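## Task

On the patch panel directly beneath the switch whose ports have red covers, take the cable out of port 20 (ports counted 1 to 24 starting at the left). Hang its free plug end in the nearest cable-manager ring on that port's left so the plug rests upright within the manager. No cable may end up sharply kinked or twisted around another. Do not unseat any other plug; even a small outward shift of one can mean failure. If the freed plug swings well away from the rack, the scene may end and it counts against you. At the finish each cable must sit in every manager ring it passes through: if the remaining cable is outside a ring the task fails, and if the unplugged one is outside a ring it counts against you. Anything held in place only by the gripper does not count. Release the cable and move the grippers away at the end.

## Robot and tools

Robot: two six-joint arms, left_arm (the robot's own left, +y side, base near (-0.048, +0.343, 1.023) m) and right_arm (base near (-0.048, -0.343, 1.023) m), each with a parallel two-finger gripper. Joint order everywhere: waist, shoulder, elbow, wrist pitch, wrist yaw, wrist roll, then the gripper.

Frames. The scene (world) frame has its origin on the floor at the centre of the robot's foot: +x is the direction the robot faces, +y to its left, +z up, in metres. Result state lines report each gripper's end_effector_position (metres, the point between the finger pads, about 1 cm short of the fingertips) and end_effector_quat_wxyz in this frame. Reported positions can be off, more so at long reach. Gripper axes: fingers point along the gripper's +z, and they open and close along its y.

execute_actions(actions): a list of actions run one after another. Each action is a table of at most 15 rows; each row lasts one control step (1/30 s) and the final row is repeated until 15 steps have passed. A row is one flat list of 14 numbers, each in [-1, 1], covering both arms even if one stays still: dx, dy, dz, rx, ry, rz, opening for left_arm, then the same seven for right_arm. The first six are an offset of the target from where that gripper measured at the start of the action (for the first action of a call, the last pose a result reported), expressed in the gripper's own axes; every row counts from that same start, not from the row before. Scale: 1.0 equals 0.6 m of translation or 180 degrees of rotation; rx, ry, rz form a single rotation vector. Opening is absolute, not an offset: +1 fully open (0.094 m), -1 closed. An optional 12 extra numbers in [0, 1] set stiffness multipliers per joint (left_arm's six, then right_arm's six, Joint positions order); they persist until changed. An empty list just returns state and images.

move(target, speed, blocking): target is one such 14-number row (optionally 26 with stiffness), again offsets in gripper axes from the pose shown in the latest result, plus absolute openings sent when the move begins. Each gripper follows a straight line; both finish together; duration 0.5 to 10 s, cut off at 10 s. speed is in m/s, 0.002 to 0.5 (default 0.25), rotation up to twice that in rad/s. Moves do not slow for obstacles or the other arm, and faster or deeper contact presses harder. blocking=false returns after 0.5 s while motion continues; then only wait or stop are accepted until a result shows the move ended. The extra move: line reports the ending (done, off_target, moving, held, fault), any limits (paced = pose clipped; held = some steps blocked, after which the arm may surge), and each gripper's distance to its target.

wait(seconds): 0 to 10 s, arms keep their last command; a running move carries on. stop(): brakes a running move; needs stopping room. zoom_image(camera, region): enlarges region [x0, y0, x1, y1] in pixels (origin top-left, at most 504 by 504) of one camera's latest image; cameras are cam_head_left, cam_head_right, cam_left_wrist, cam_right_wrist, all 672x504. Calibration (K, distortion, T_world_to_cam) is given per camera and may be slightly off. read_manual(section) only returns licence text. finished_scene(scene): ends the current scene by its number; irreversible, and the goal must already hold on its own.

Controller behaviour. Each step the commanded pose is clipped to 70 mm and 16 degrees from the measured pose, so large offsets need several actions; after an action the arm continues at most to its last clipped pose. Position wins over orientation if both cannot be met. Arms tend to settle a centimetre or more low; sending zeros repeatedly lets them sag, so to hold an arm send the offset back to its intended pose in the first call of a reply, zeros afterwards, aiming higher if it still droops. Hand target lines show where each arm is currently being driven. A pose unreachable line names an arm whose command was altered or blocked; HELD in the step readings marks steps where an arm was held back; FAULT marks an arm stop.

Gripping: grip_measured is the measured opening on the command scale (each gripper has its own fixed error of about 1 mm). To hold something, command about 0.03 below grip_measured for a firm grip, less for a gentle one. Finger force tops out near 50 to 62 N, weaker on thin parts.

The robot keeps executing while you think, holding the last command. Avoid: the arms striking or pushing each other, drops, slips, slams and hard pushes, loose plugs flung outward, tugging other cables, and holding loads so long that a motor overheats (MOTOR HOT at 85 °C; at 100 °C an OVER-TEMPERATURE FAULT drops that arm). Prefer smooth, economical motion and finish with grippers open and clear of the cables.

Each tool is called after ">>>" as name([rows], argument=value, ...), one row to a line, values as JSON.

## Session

>>> execute_actions(actions=[])

Scene clock: 0.00 s.
left_arm: end_effector_position=(+0.5573, +0.3363, +1.1905) grip_measured=+1.000 end_effector_quat_wxyz=(+0.273, +0.007, +0.962, -0.004) | right_arm: end_effector_position=(+0.5490, -0.3383, +1.1821) grip_measured=+1.000 end_effector_quat_wxyz=(+0.260, -0.013, +0.965, -0.006)
Joint positions: left_arm=[ 0.517  1.561  1.28  -0.678 -0.107  0.005  0.094] | right_arm=[-0.514  1.559  1.264 -0.691  0.125 -0.015  0.094]
Joint velocities: left_arm=[-0.005 -0.015 -0.002  0.012 -0.007  0.007  0.   ] | right_arm=[-0.005 -0.015  0.002 -0.002  0.022 -0.037  0.   ]
Joint torques (N m, as the arm reports them, + toward a larger angle): no reading
Hand target (left_arm): +0.565, +0.337, +1.198; +0.282, +0.006, +0.960, -0.004
Hand target (right_arm): +0.557, -0.339, +1.190; +0.269, -0.011, +0.963, -0.006
Joint stiffness scale: left_arm=[1. 1. 1. 1. 1. 1.] | right_arm=[1. 1. 1. 1. 1. 1.]

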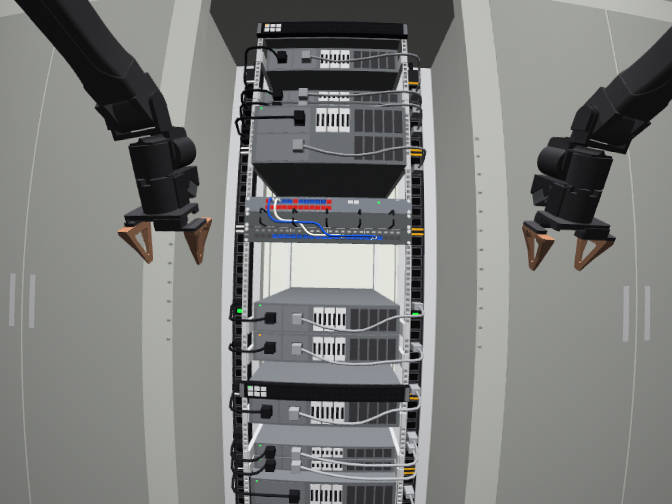

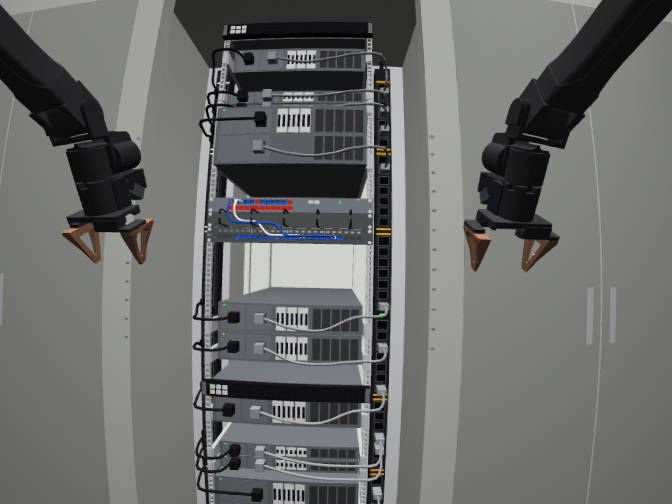

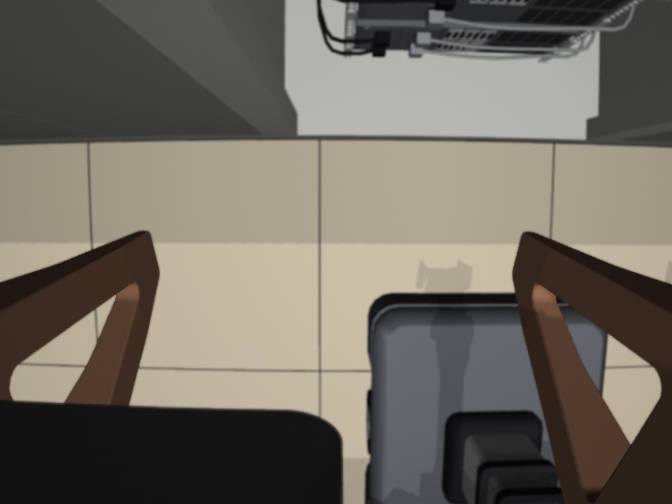

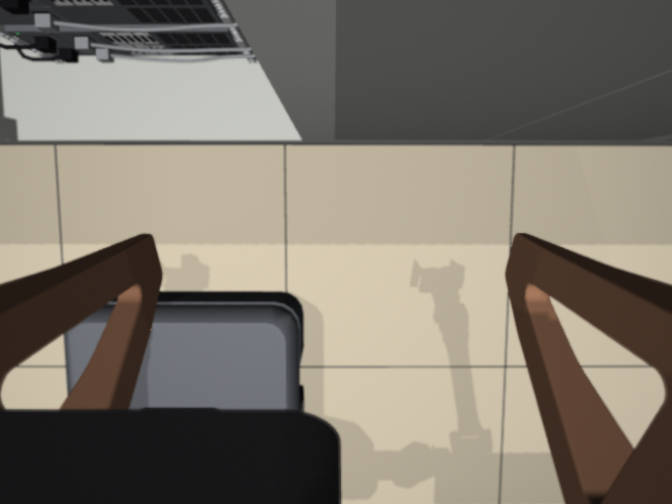

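>>> move(target=[0,0,0,0,0,0,1,-0.33,0.47,0,0,-0.333,0,-0.3])

>>> zoom_image(camera="cam_head_left", region=[240, 190, 400, 260])

Scene clock: 3.07 s.
left_arm: end_effector_position=(+0.5573, +0.3363, +1.1905) grip_measured=+1.000 end_effector_quat_wxyz=(+0.273, +0.007, +0.962, -0.004) | right_arm: end_effector_position=(+0.7070, -0.0652, +1.2612) grip_measured=-0.298 end_effector_quat_wxyz=(+0.690, -0.008, +0.723, -0.008)
Joint positions: left_arm=[ 0.517  1.561  1.28  -0.678 -0.107  0.005  0.094] | right_arm=[-0.099  1.994  1.461  0.55   0.49  -0.124  0.033]
Joint velocities: left_arm=[-0.015 -0.005 -0.007 -0.002  0.037 -0.066  0.   ] | right_arm=[-0.015 -0.005  0.002 -0.002  0.022 -0.037 -0.   ]
Joint torques (N m, as the arm reports them, + toward a larger angle): left_arm=[ -2.29 -17.32   9.12   1.17   0.1   -0.02] | right_arm=[  2.21 -17.93  14.74   2.45   0.11  -0.15]
Hand target (left_arm): +0.557, +0.336, +1.190; +0.273, +0.007, +0.962, -0.004
Hand target (right_arm): +0.715, -0.056, +1.283; +0.707, -0.005, +0.707, -0.005
Off the commanded pose (left_arm): 0.000 m, 0 deg.
Off the commanded pose (right_arm): 0.022 m, 3 deg.
Joint stiffness scale: left_arm=[1. 1. 1. 1. 1. 1.] | right_arm=[1. 1. 1. 1. 1. 1.]
move: off_target (right_arm)
camera_calibration (this result's frames):
cam_right_wrist: T_world_to_cam=[[-0.0134273, -0.999653, 0.022668, -0.0857728], [-0.61678, -0.00956317, -0.787078, 1.43146], [0.787021, -0.0245495, -0.616437, 0.344701], [0, 0, 0, 1]] pos_world=[0.610453, -0.0635915, 1.3411]

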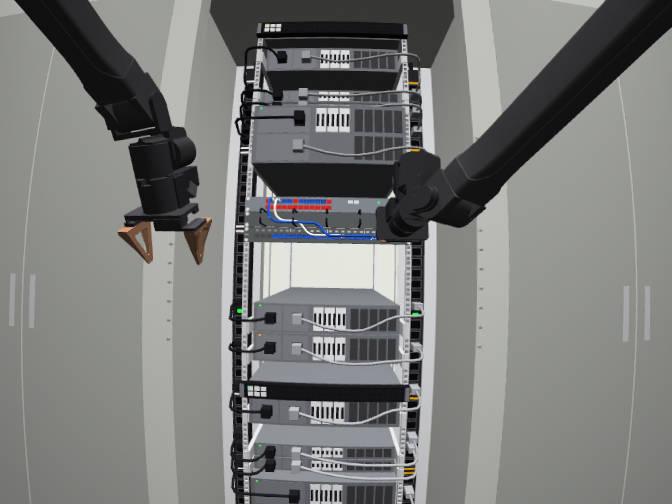

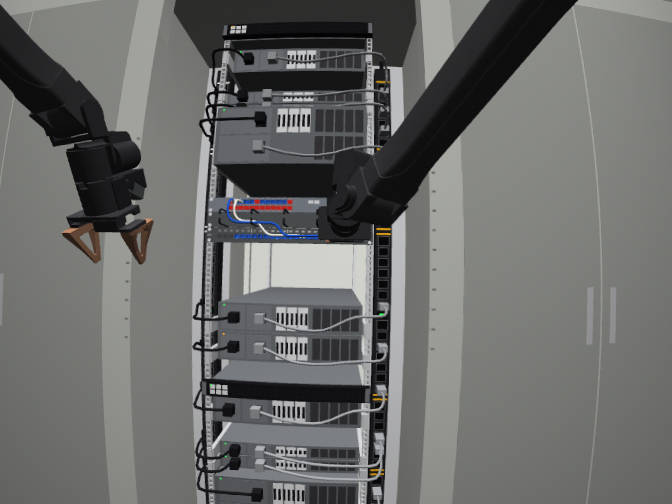

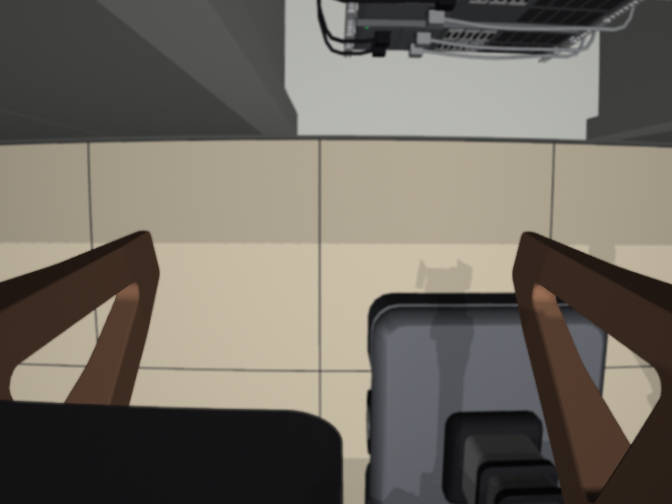

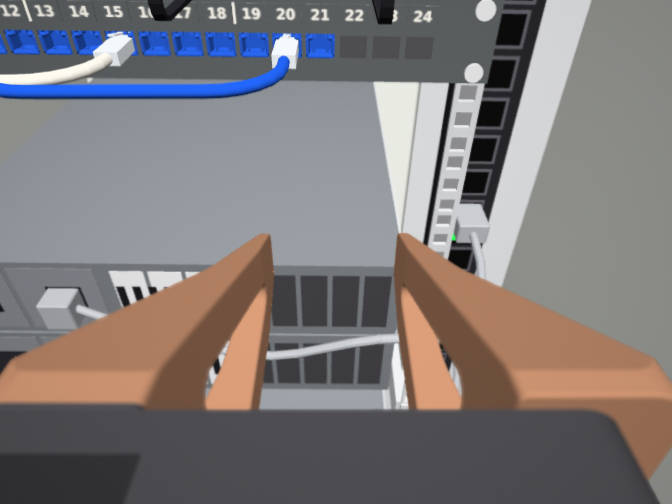

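Region (240, 190, 400, 260) of cam_head_left's 672x504 image, scaled by 3.150, with more detail than that image has; it fills the top 220 rows of this view, and the rest is white.

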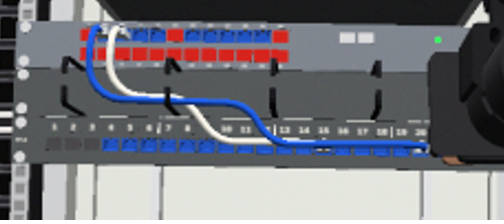

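>>> move(target=[0,0,0,0,0,0,1, 0,0,0,0,0,-0.5,-0.55])

>>> move(target=[0,0,0,0,0,0,1, -0.05,0,0.14,0,0,0,-0.55], speed=0.08)

Scene clock: 7.97 s.
left_arm: end_effector_position=(+0.5573, +0.3363, +1.1905) grip_measured=+1.000 end_effector_quat_wxyz=(+0.273, +0.007, +0.962, -0.004) | right_arm: end_effector_position=(+0.7071, -0.0652, +1.2615) grip_measured=-0.548 end_effector_quat_wxyz=(+0.487, -0.512, +0.510, -0.489)
Joint positions: left_arm=[ 0.517  1.561  1.28  -0.678 -0.107  0.005  0.094] | right_arm=[-0.099  1.994  1.462  0.55   0.49  -1.676  0.021]
Joint velocities: left_arm=[-0.005  0.015 -0.012  0.012  0.007 -0.051  0.   ] | right_arm=[-0.005 -0.005  0.007  0.007  0.007  0.007  0.001]
Joint torques (N m, as the arm reports them, + toward a larger angle): left_arm=[ -2.24 -17.27   9.12   1.19   0.11   0.  ] | right_arm=[  1.6  -18.58  10.24   1.88   0.01  -0.07]
Hand target (left_arm): +0.557, +0.336, +1.190; +0.273, +0.007, +0.962, -0.004
Hand target (right_arm): +0.707, -0.065, +1.261; +0.483, -0.517, +0.506, -0.494
Off the commanded pose (left_arm): 0.000 m, 0 deg.
Off the commanded pose (right_arm): 0.000 m, 1 deg.
Joint stiffness scale: left_arm=[1. 1. 1. 1. 1. 1.] | right_arm=[1. 1. 1. 1. 1. 1.]
move: done
camera_calibration (this result's frames):
cam_right_wrist: T_world_to_cam=[[0.0316147, 0.00346888, 0.999494, -1.28451], [-0.578927, -0.815105, 0.0211408, 0.33284], [0.814766, -0.579303, -0.0237611, -0.45866], [0, 0, 0, 1]] pos_world=[0.607, 0.0100519, 1.26592]

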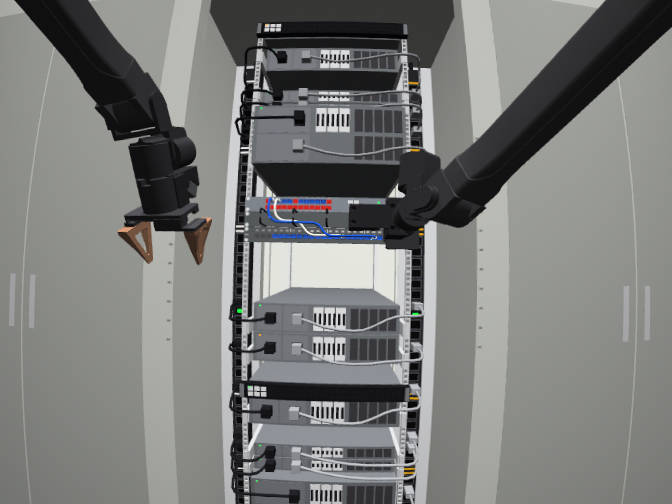

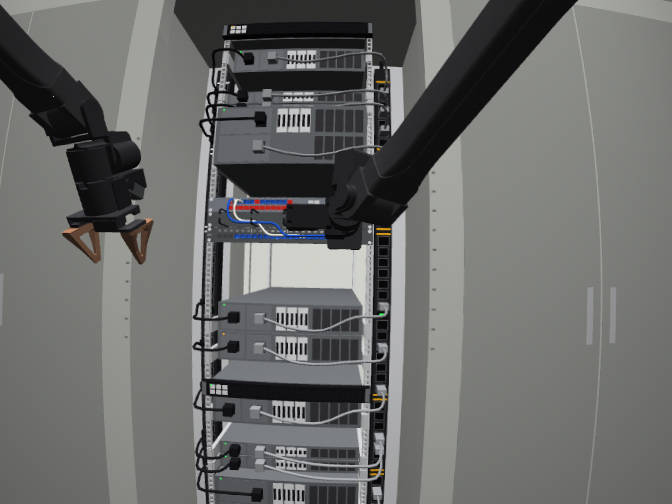

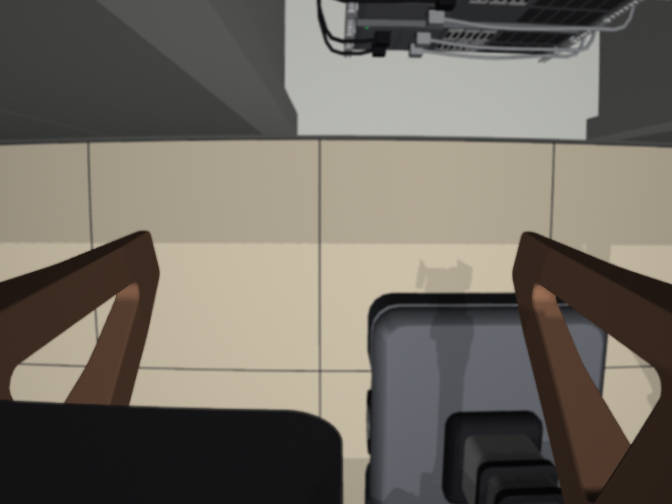

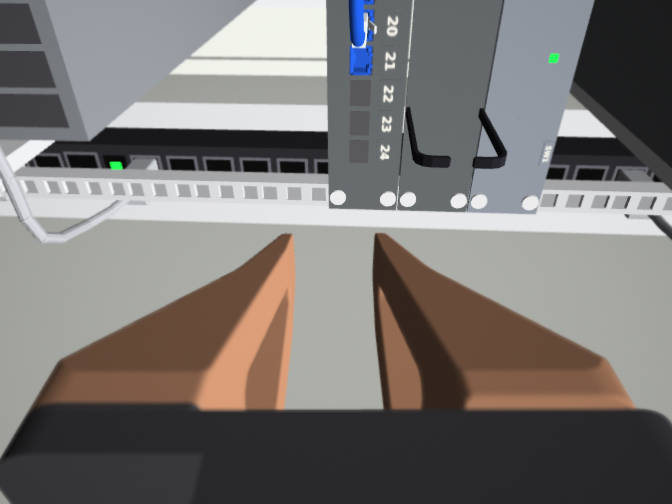

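Scene clock: 9.53 s.
left_arm: end_effector_position=(+0.5573, +0.3363, +1.1905) grip_measured=+1.000 end_effector_quat_wxyz=(+0.273, +0.007, +0.962, -0.004) | right_arm: end_effector_position=(+0.7735, -0.0264, +1.2514) grip_measured=-0.548 end_effector_quat_wxyz=(+0.484, -0.523, +0.508, -0.483)
Joint positions: left_arm=[ 0.517  1.561  1.28  -0.678 -0.107  0.005  0.094] | right_arm=[-0.099  2.18   1.768  0.408  0.477 -1.676  0.021]
Joint velocities: left_arm=[-0.024  0.005 -0.002  0.007  0.022  0.007  0.   ] | right_arm=[-0.015 -0.005 -0.012 -0.012  0.037  0.007  0.001]
Joint torques (N m, as the arm reports them, + toward a larger angle): left_arm=[ -2.38 -17.37   9.15   1.19   0.09  -0.01] | right_arm=[  0.51 -19.35  15.84   1.62  -0.12   0.11]
Hand target (left_arm): +0.557, +0.336, +1.190; +0.273, +0.007, +0.962, -0.004
Hand target (right_arm): +0.789, -0.035, +1.258; +0.487, -0.512, +0.510, -0.489
Off the commanded pose (left_arm): 0.000 m, 0 deg.
Off the commanded pose (right_arm): 0.021 m, 1 deg.
Joint stiffness scale: left_arm=[1. 1. 1. 1. 1. 1.] | right_arm=[1. 1. 1. 1. 1. 1.]
move: off_target (right_arm)
camera_calibration (this result's frames):
cam_right_wrist: T_world_to_cam=[[0.0489326, 0.0133078, 0.998713, -1.28879], [-0.565586, -0.823781, 0.0386881, 0.370677], [0.823236, -0.566751, -0.032783, -0.485439], [0, 0, 0, 1]] pos_world=[0.672345, 0.0473844, 1.25688]

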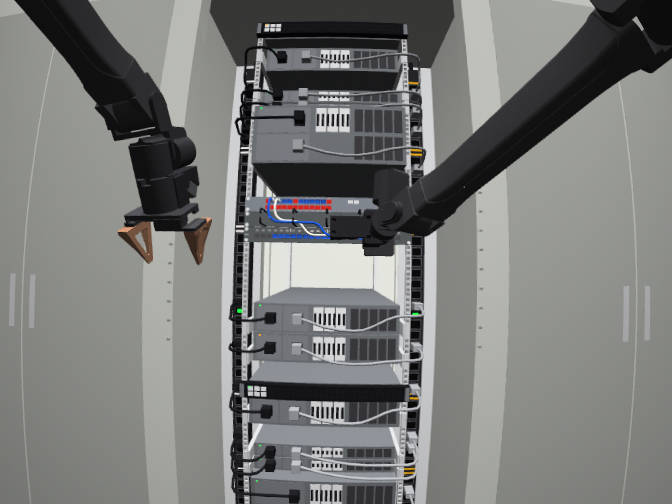

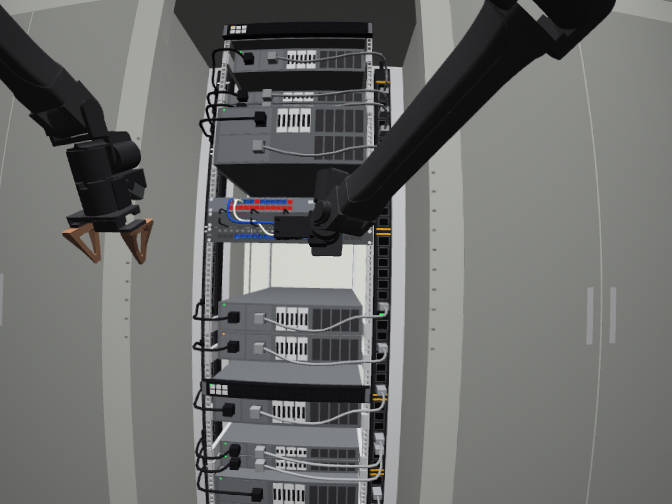

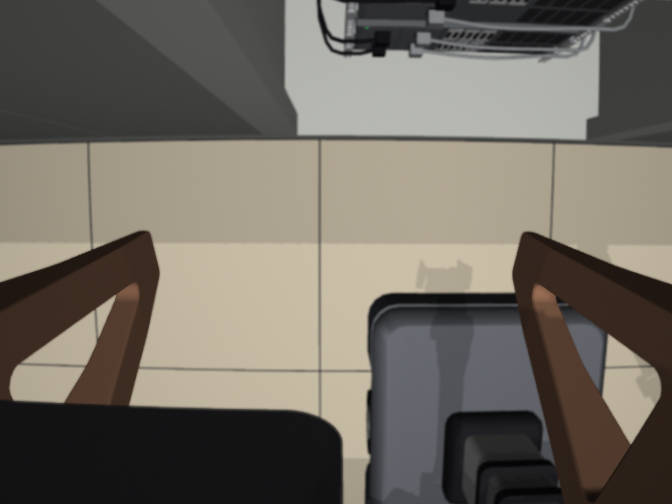

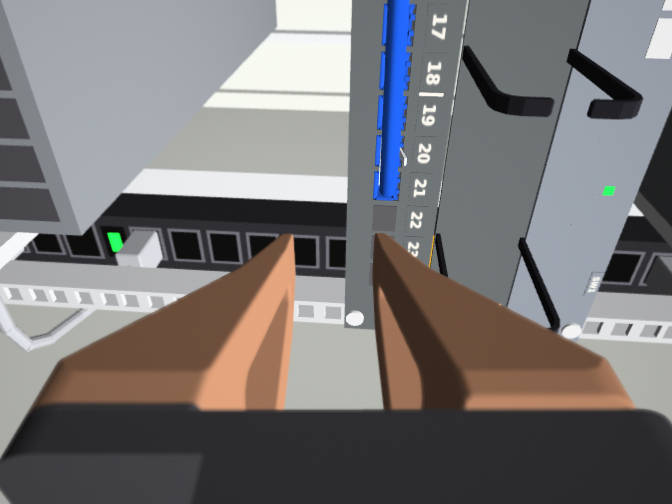

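>>> move(target=[0,0,0,0,0,0,1, 0.035,-0.045,0.07,0,0,0,-0.55], speed=0.04)

Scene clock: 11.77 s.
left_arm: end_effector_position=(+0.5573, +0.3363, +1.1905) grip_measured=+1.000 end_effector_quat_wxyz=(+0.273, +0.007, +0.962, -0.004) | right_arm: end_effector_position=(+0.8000, -0.0362, +1.2692) grip_measured=-0.548 end_effector_quat_wxyz=(+0.482, -0.533, +0.506, -0.477)
Joint positions: left_arm=[ 0.517  1.561  1.28  -0.678 -0.107  0.005  0.094] | right_arm=[-0.128  2.201  1.877  0.3    0.433 -1.676  0.021]
Joint velocities: left_arm=[-0.015 -0.005  0.002  0.012 -0.037  0.007  0.   ] | right_arm=[-0.015 -0.024 -0.012 -0.007 -0.066 -0.022  0.001]
Joint torques (N m, as the arm reports them, + toward a larger angle): left_arm=[ -2.45 -17.3    9.15   1.15   0.09  -0.02] | right_arm=[  0.48 -20.23  16.15   1.55  -0.14   0.11]
Hand target (left_arm): +0.557, +0.336, +1.190; +0.273, +0.007, +0.962, -0.004
Hand target (right_arm): +0.816, -0.047, +1.275; -0.484, +0.523, -0.508, +0.483
Off the commanded pose (left_arm): 0.000 m, 0 deg.
Off the commanded pose (right_arm): 0.021 m, 1 deg.
Joint stiffness scale: left_arm=[1. 1. 1. 1. 1. 1.] | right_arm=[1. 1. 1. 1. 1. 1.]
move: off_target (right_arm)
camera_calibration (this result's frames):
cam_right_wrist: T_world_to_cam=[[0.0657042, 0.0221568, 0.997593, -1.31942], [-0.550655, -0.832935, 0.0547673, 0.344146], [0.832143, -0.552928, -0.0425266, -0.506542], [0, 0, 0, 1]] pos_world=[0.697712, 0.0358038, 1.27585]

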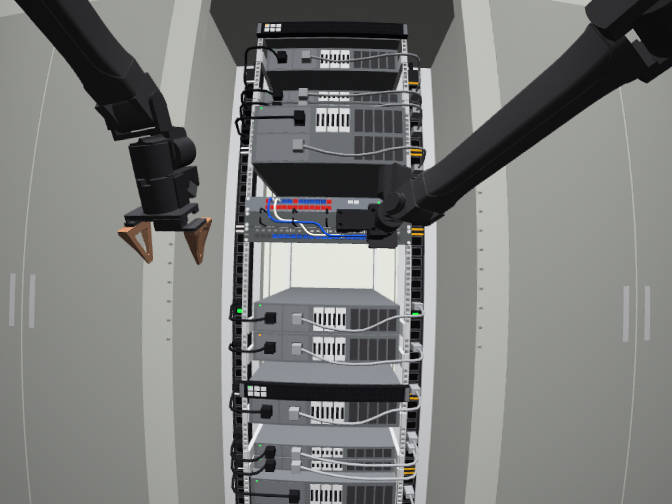

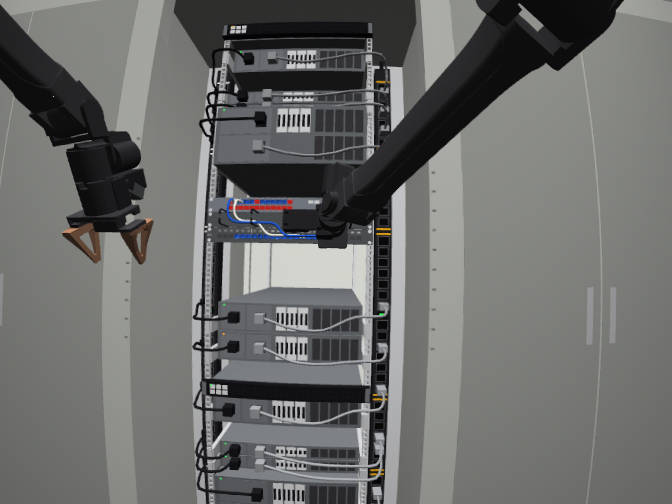

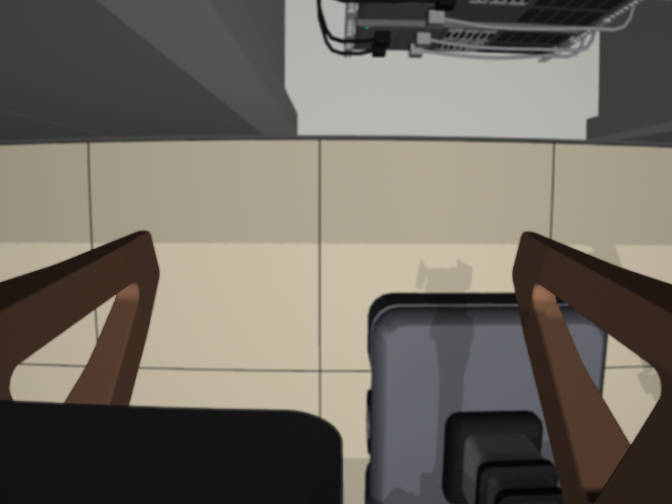

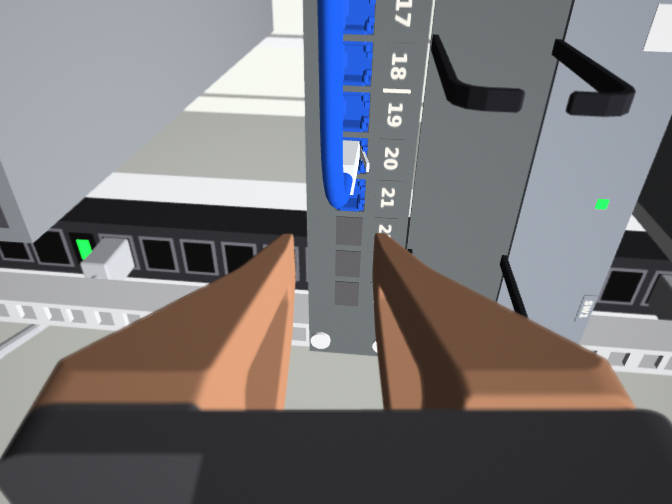

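>>> move(target=[0,0,0,0,0,0,1, 0.02,-0.02,0.085,0.025,0,0,-0.55], speed=0.03)

Scene clock: 14.13 s.
left_arm: end_effector_position=(+0.5573, +0.3363, +1.1905) grip_measured=+1.000 end_effector_quat_wxyz=(+0.273, +0.007, +0.962, -0.004) | right_arm: end_effector_position=(+0.8348, -0.0339, +1.2688) grip_measured=-0.548 end_effector_quat_wxyz=(+0.500, -0.524, +0.491, -0.483)
Joint positions: left_arm=[ 0.517  1.561  1.28  -0.678 -0.107  0.005  0.094] | right_arm=[-0.15   2.301  2.028  0.3    0.387 -1.693  0.021]
Joint velocities: left_arm=[-0.005  0.005 -0.012 -0.007  0.051 -0.007  0.   ] | right_arm=[-0.005  0.005 -0.002  0.002 -0.037  0.007 -0.001]
Joint torques (N m, as the arm reports them, + toward a larger angle): left_arm=[ -2.4  -17.25   9.09   1.17   0.11  -0.01] | right_arm=[  0.55 -21.13  16.51   2.03  -0.14   0.03]
Hand target (left_arm): +0.557, +0.336, +1.190; +0.273, +0.007, +0.962, -0.004
Hand target (right_arm): +0.850, -0.047, +1.277; +0.502, -0.513, +0.488, -0.496
Off the commanded pose (left_arm): 0.000 m, 0 deg.
Off the commanded pose (right_arm): 0.023 m, 2 deg.
Joint stiffness scale: left_arm=[1. 1. 1. 1. 1. 1.] | right_arm=[1. 1. 1. 1. 1. 1.]
move: off_target (right_arm)
camera_calibration (this result's frames):
cam_right_wrist: T_world_to_cam=[[0.0167521, 0.015928, 0.999733, -1.28341], [-0.537099, -0.843221, 0.0224343, 0.394615], [0.843353, -0.537331, -0.00557078, -0.58997], [0, 0, 0, 1]] pos_world=[0.731, 0.0361802, 1.27092]

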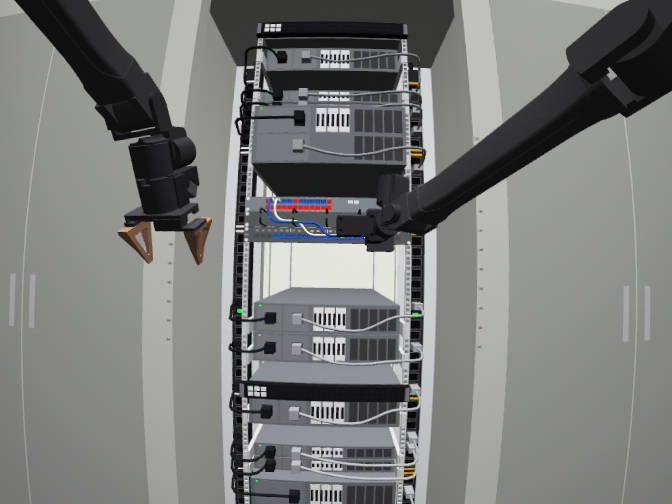

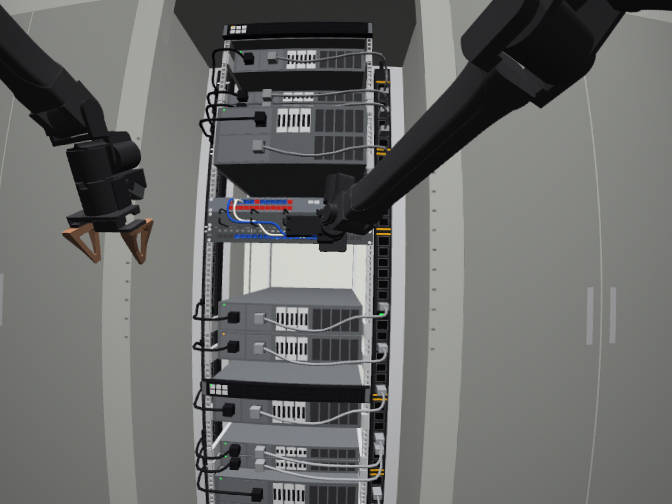

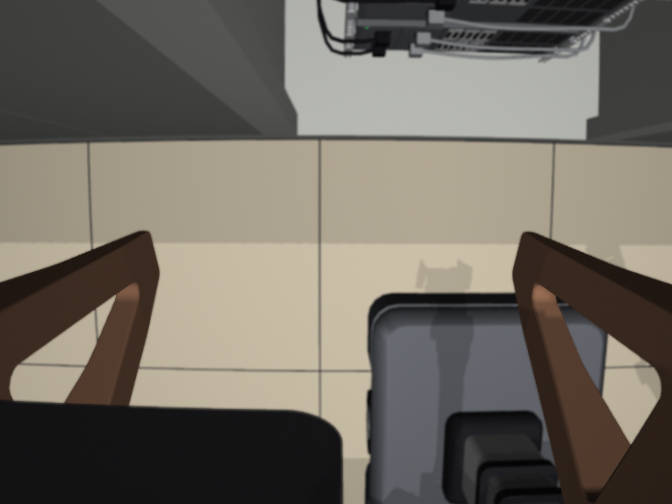

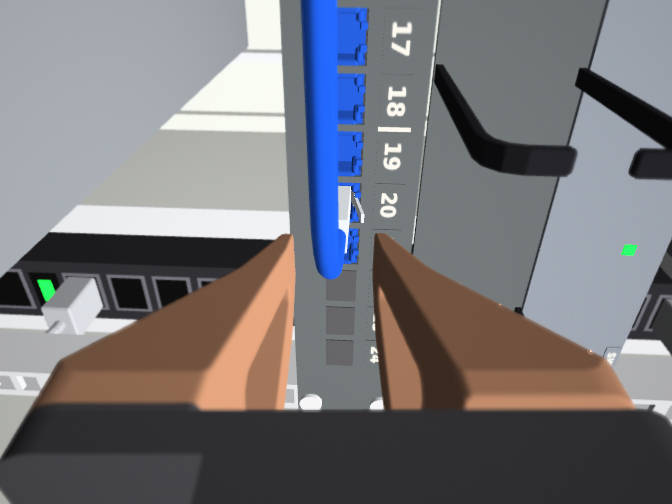

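>>> move(target=[0,0,0,0,0,0,1, 0.035,-0.02,0.075,0,0,0,-0.55], speed=0.03)

Scene clock: 16.43 s.
left_arm: end_effector_position=(+0.5573, +0.3363, +1.1905) grip_measured=+1.000 end_effector_quat_wxyz=(+0.273, +0.007, +0.962, -0.004) | right_arm: end_effector_position=(+0.8650, -0.0389, +1.2753) grip_measured=-0.548 end_effector_quat_wxyz=(+0.499, -0.535, +0.488, -0.477)
Joint positions: left_arm=[ 0.517  1.561  1.28  -0.678 -0.107  0.005  0.094] | right_arm=[-0.174  2.372  2.195  0.186  0.347 -1.693  0.021]
Joint velocities: left_arm=[-0.015 -0.005  0.002 -0.007 -0.022 -0.007  0.   ] | right_arm=[-0.005 -0.005 -0.007 -0.002 -0.022  0.022 -0.   ]
Joint torques (N m, as the arm reports them, + toward a larger angle): left_arm=[ -2.58 -17.39   9.12   1.18   0.11   0.  ] | right_arm=[  0.54 -21.5   16.77   1.48  -0.14   0.13]
Hand target (left_arm): +0.557, +0.336, +1.190; +0.273, +0.007, +0.962, -0.004
Hand target (right_arm): +0.879, -0.053, +1.280; +0.501, -0.524, +0.491, -0.484
Off the commanded pose (left_arm): 0.000 m, 0 deg.
Off the commanded pose (right_arm): 0.022 m, 1 deg.
Joint stiffness scale: left_arm=[1. 1. 1. 1. 1. 1.] | right_arm=[1. 1. 1. 1. 1. 1.]
move: off_target (right_arm)
camera_calibration (this result's frames):
cam_right_wrist: T_world_to_cam=[[0.0321947, 0.0243602, 0.999185, -1.30263], [-0.521287, -0.852554, 0.0375817, 0.373125], [0.852774, -0.522072, -0.014749, -0.613914], [0, 0, 0, 1]] pos_world=[0.759973, 0.0293346, 1.27849]

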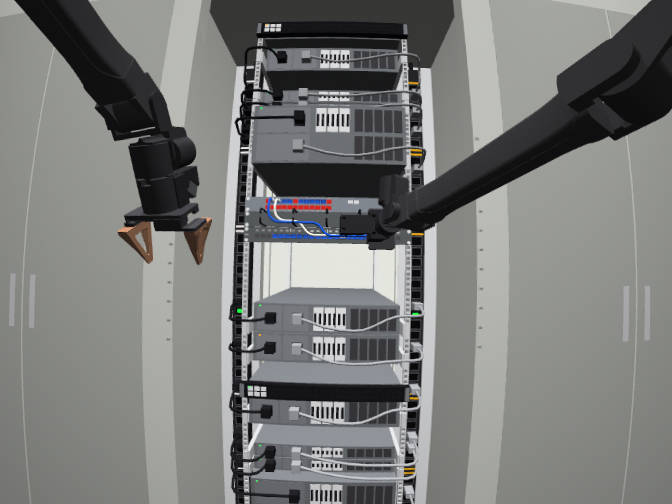

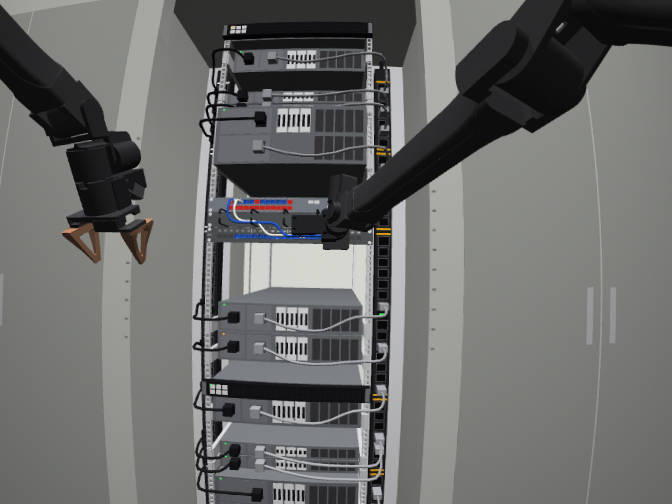

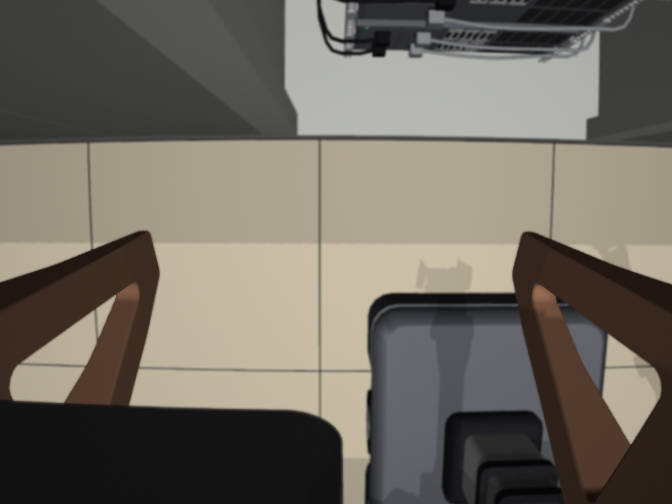

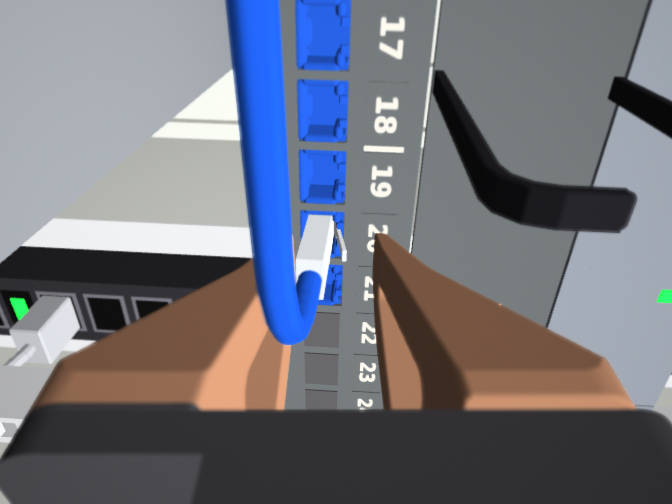

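>>> move(target=[0,0,0,0,0,0,1, 0.03,0.02,0.05,0,0.02,0,-0.55], speed=0.02)

Scene clock: 18.87 s.
left_arm: end_effector_position=(+0.5573, +0.3363, +1.1905) grip_measured=+1.000 end_effector_quat_wxyz=(+0.273, +0.007, +0.962, -0.004) | right_arm: end_effector_position=(+0.8740, -0.0402, +1.2661) grip_measured=-0.549 end_effector_quat_wxyz=(+0.484, -0.529, +0.501, -0.485)
Joint positions: left_arm=[ 0.517  1.561  1.28  -0.678 -0.107  0.005  0.094] | right_arm=[-0.173  2.416  2.26   0.154  0.39  -1.693  0.021]
Joint velocities: left_arm=[-0.005 -0.015  0.007 -0.022  0.081 -0.022  0.   ] | right_arm=[ 0.005 -0.005 -0.002 -0.007 -0.037 -0.022  0.001]
Joint torques (N m, as the arm reports them, + toward a larger angle): left_arm=[ -2.47 -17.58   9.13   1.15   0.12   0.  ] | right_arm=[  0.33 -20.76  18.35   1.56  -0.12   0.09]
Hand target (left_arm): +0.557, +0.336, +1.190; +0.273, +0.007, +0.962, -0.004
Hand target (right_arm): +0.891, -0.056, +1.262; -0.483, +0.520, -0.504, +0.493
Off the commanded pose (left_arm): 0.000 m, 0 deg.
Off the commanded pose (right_arm): 0.027 m, 2 deg.
Joint stiffness scale: left_arm=[1. 1. 1. 1. 1. 1.] | right_arm=[1. 1. 1. 1. 1. 1.]
move: off_target (right_arm)
camera_calibration (this result's frames):
cam_right_wrist: T_world_to_cam=[[0.0462001, 0.0291945, 0.998506, -1.30485], [-0.554585, -0.830627, 0.0499462, 0.391404], [0.830844, -0.556064, -0.0221842, -0.595162], [0, 0, 0, 1]] pos_world=[0.771838, 0.0322575, 1.27015]

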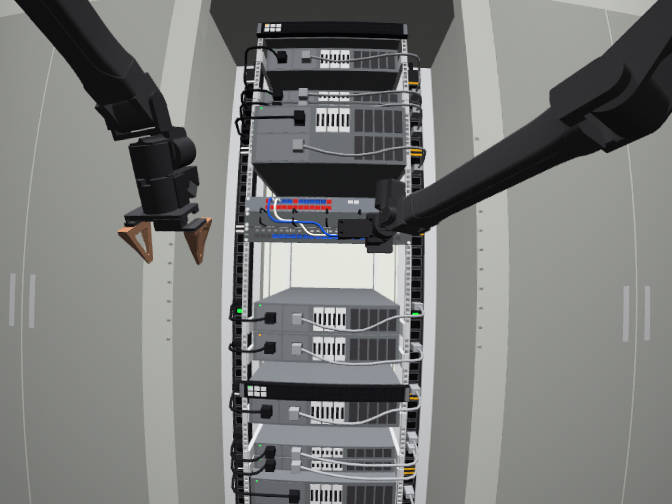

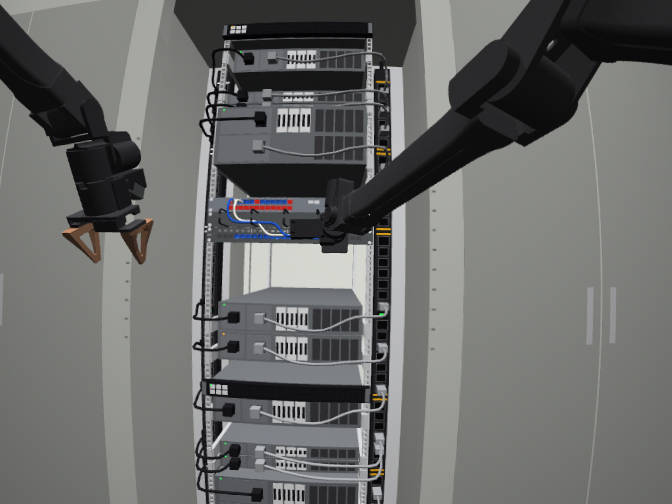

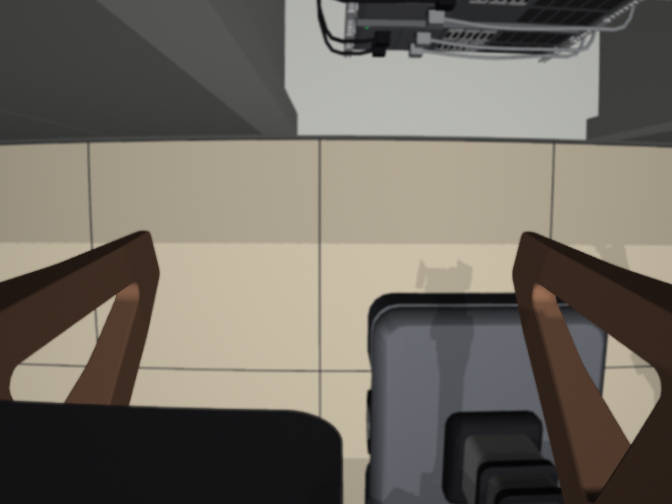

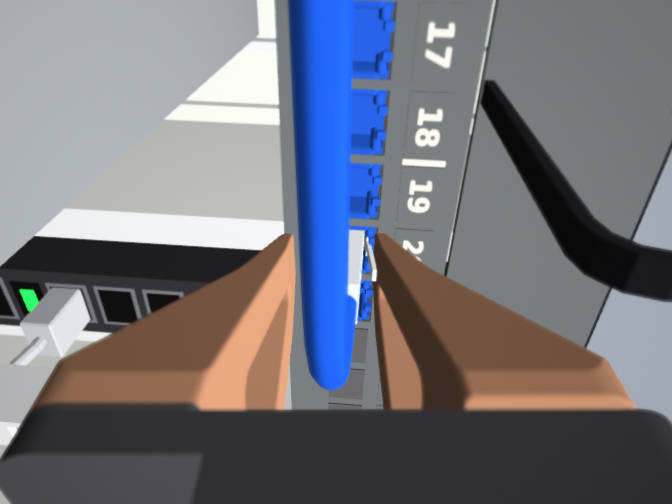

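>>> move(target=[0,0,0,0,0,0,1, 0.04,-0.015,0.045,0,0,0,-0.55], speed=0.02)

Scene clock: 21.13 s.
left_arm: end_effector_position=(+0.5573, +0.3363, +1.1905) grip_measured=+1.000 end_effector_quat_wxyz=(+0.273, +0.007, +0.962, -0.004) | right_arm: end_effector_position=(+0.8735, -0.0392, +1.2656) grip_measured=-0.549 end_effector_quat_wxyz=(+0.476, -0.542, +0.502, -0.478)
Joint positions: left_arm=[ 0.517  1.561  1.28  -0.678 -0.107  0.005  0.094] | right_arm=[-0.173  2.411  2.268  0.109  0.384 -1.693  0.021]
Joint velocities: left_arm=[-0.005  0.005  0.007 -0.007 -0.007 -0.095  0.   ] | right_arm=[ 0.005 -0.005  0.002  0.002  0.051 -0.066 -0.001]
Joint torques (N m, as the arm reports them, + toward a larger angle): left_arm=[ -2.5  -17.28   9.16   1.17   0.1   -0.02] | right_arm=[ -0.95 -21.49  19.     1.51  -1.38   0.1 ]
Hand target (left_arm): +0.557, +0.336, +1.190; +0.273, +0.007, +0.962, -0.004
Hand target (right_arm): +0.895, -0.066, +1.273; -0.484, +0.529, -0.500, +0.485
Off the commanded pose (left_arm): 0.000 m, 0 deg.
Off the commanded pose (right_arm): 0.038 m, 2 deg.
Joint stiffness scale: left_arm=[1. 1. 1. 1. 1. 1.] | right_arm=[1. 1. 1. 1. 1. 1.]
move: off_target (right_arm)
camera_calibration (this result's frames):
cam_right_wrist: T_world_to_cam=[[0.0740382, 0.0419023, 0.996375, -1.3255], [-0.544544, -0.835319, 0.0755929, 0.350566], [0.835458, -0.548167, -0.0390279, -0.576633], [0, 0, 0, 1]] pos_world=[0.770789, 0.0322848, 1.27169]

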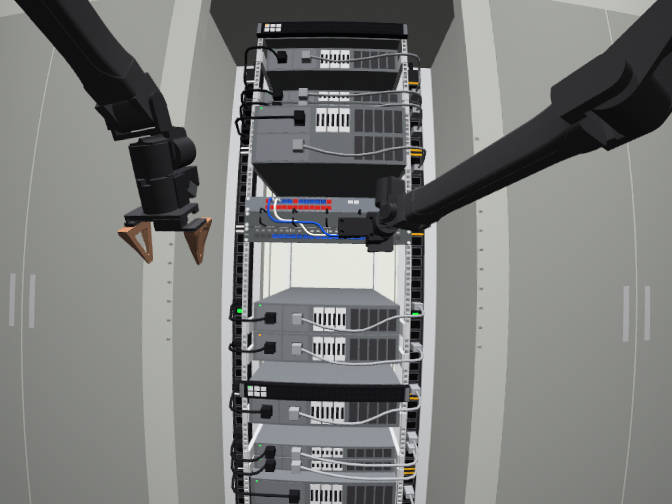

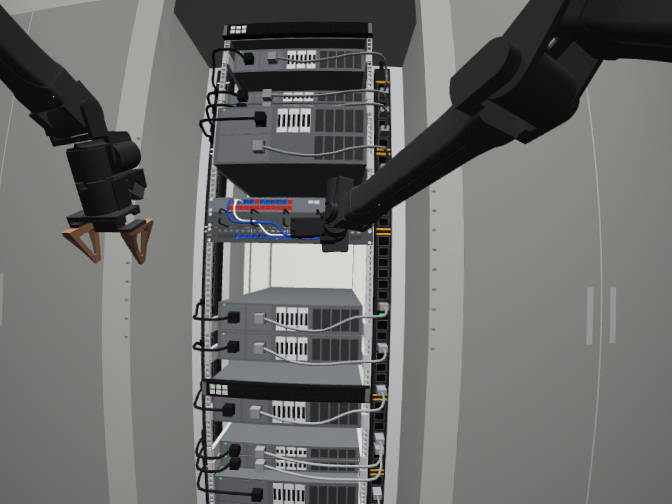

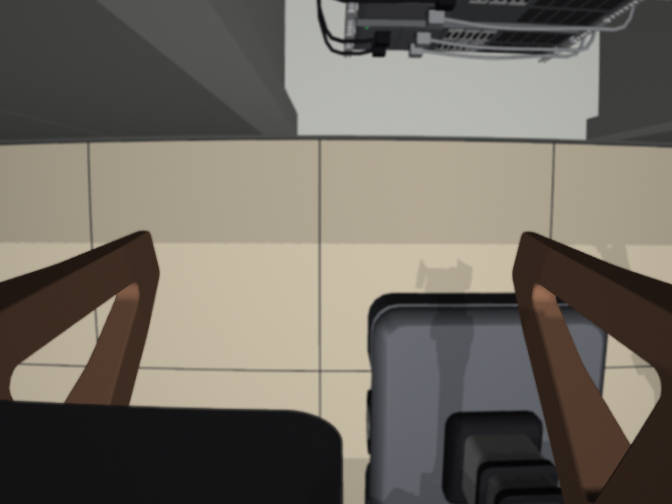

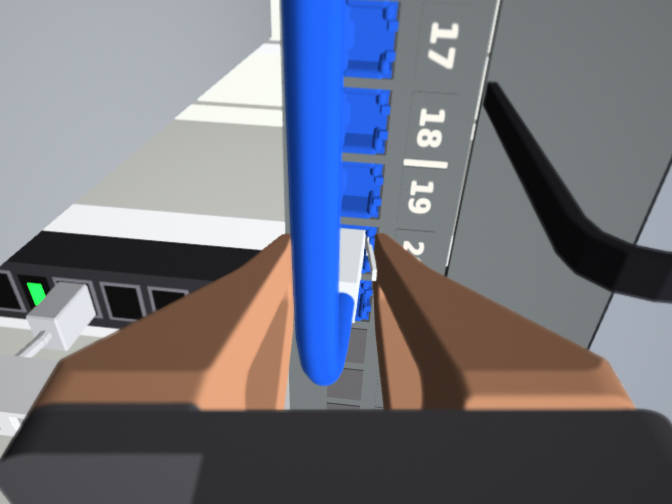

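>>> move(target=[0,0,0,0,0,0,1, 0.02,-0.02,0.015,0.02,0.07,0,-0.55], speed=0.03)

Scene clock: 25.47 s.
left_arm: end_effector_position=(+0.5573, +0.3363, +1.1905) grip_measured=+1.000 end_effector_quat_wxyz=(+0.273, +0.007, +0.962, -0.004) | right_arm: end_effector_position=(+0.8724, -0.0538, +1.2640) grip_measured=-0.549 end_effector_quat_wxyz=(+0.420, -0.484, +0.547, -0.539)
Joint positions: left_arm=[ 0.517  1.561  1.28  -0.678 -0.107  0.005  0.094] | right_arm=[-0.149  2.463  2.336  0.141  0.625 -1.722  0.021]
Joint velocities: left_arm=[-0.005  0.015  0.012 -0.012 -0.051 -0.037  0.   ] | right_arm=[-0.005 -0.005 -0.002  0.002 -0.037  0.022 -0.   ]
Joint torques (N m, as the arm reports them, + toward a larger angle): left_arm=[ -2.2  -17.42   9.14   1.18   0.1   -0.02] | right_arm=[  2.22 -21.92  18.15   2.51  -0.39  -0.04]
Hand target (left_arm): +0.557, +0.336, +1.190; +0.273, +0.007, +0.962, -0.004
Hand target (right_arm): +0.881, -0.051, +1.277; +0.434, -0.472, +0.537, -0.548
Off the commanded pose (left_arm): 0.000 m, 0 deg.
Off the commanded pose (right_arm): 0.018 m, 3 deg.
Joint stiffness scale: left_arm=[1. 1. 1. 1. 1. 1.] | right_arm=[1. 1. 1. 1. 1. 1.]
move: off_target (right_arm)
camera_calibration (this result's frames):
cam_right_wrist: T_world_to_cam=[[0.0623627, 0.0517648, 0.99671, -1.31298], [-0.714287, -0.695174, 0.0807962, 0.486972], [0.697069, -0.716975, -0.00637806, -0.513385], [0, 0, 0, 1]] pos_world=[0.787583, 0.0384116, 1.26604]

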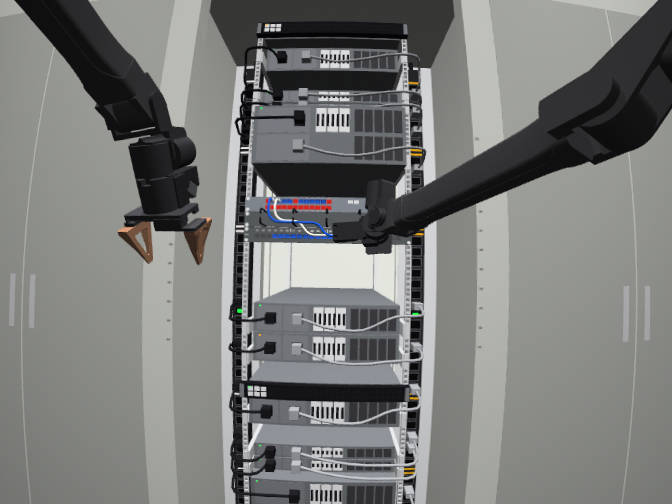

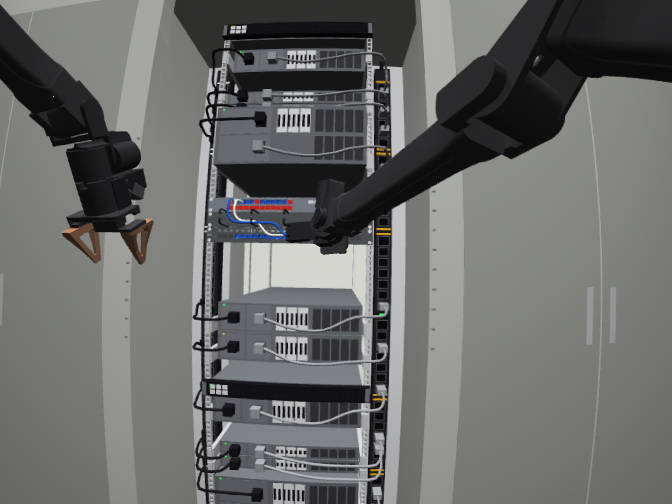

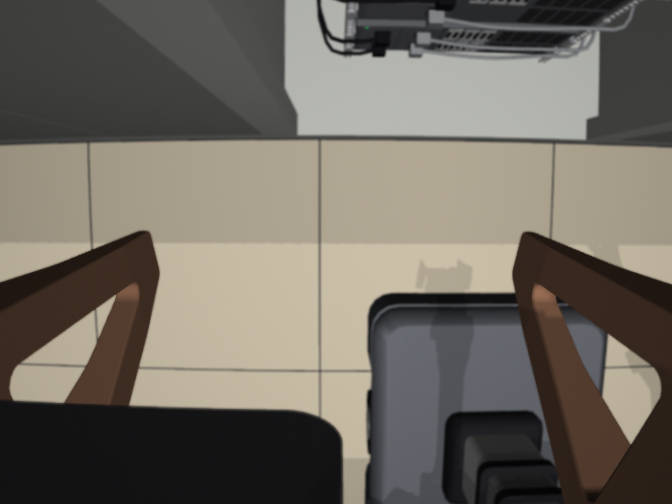

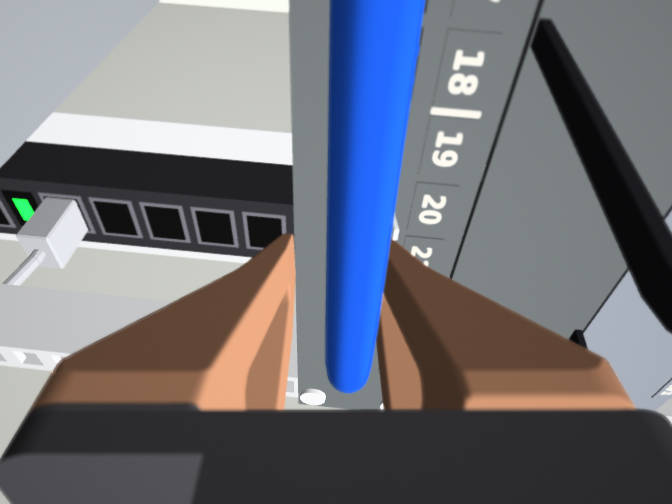

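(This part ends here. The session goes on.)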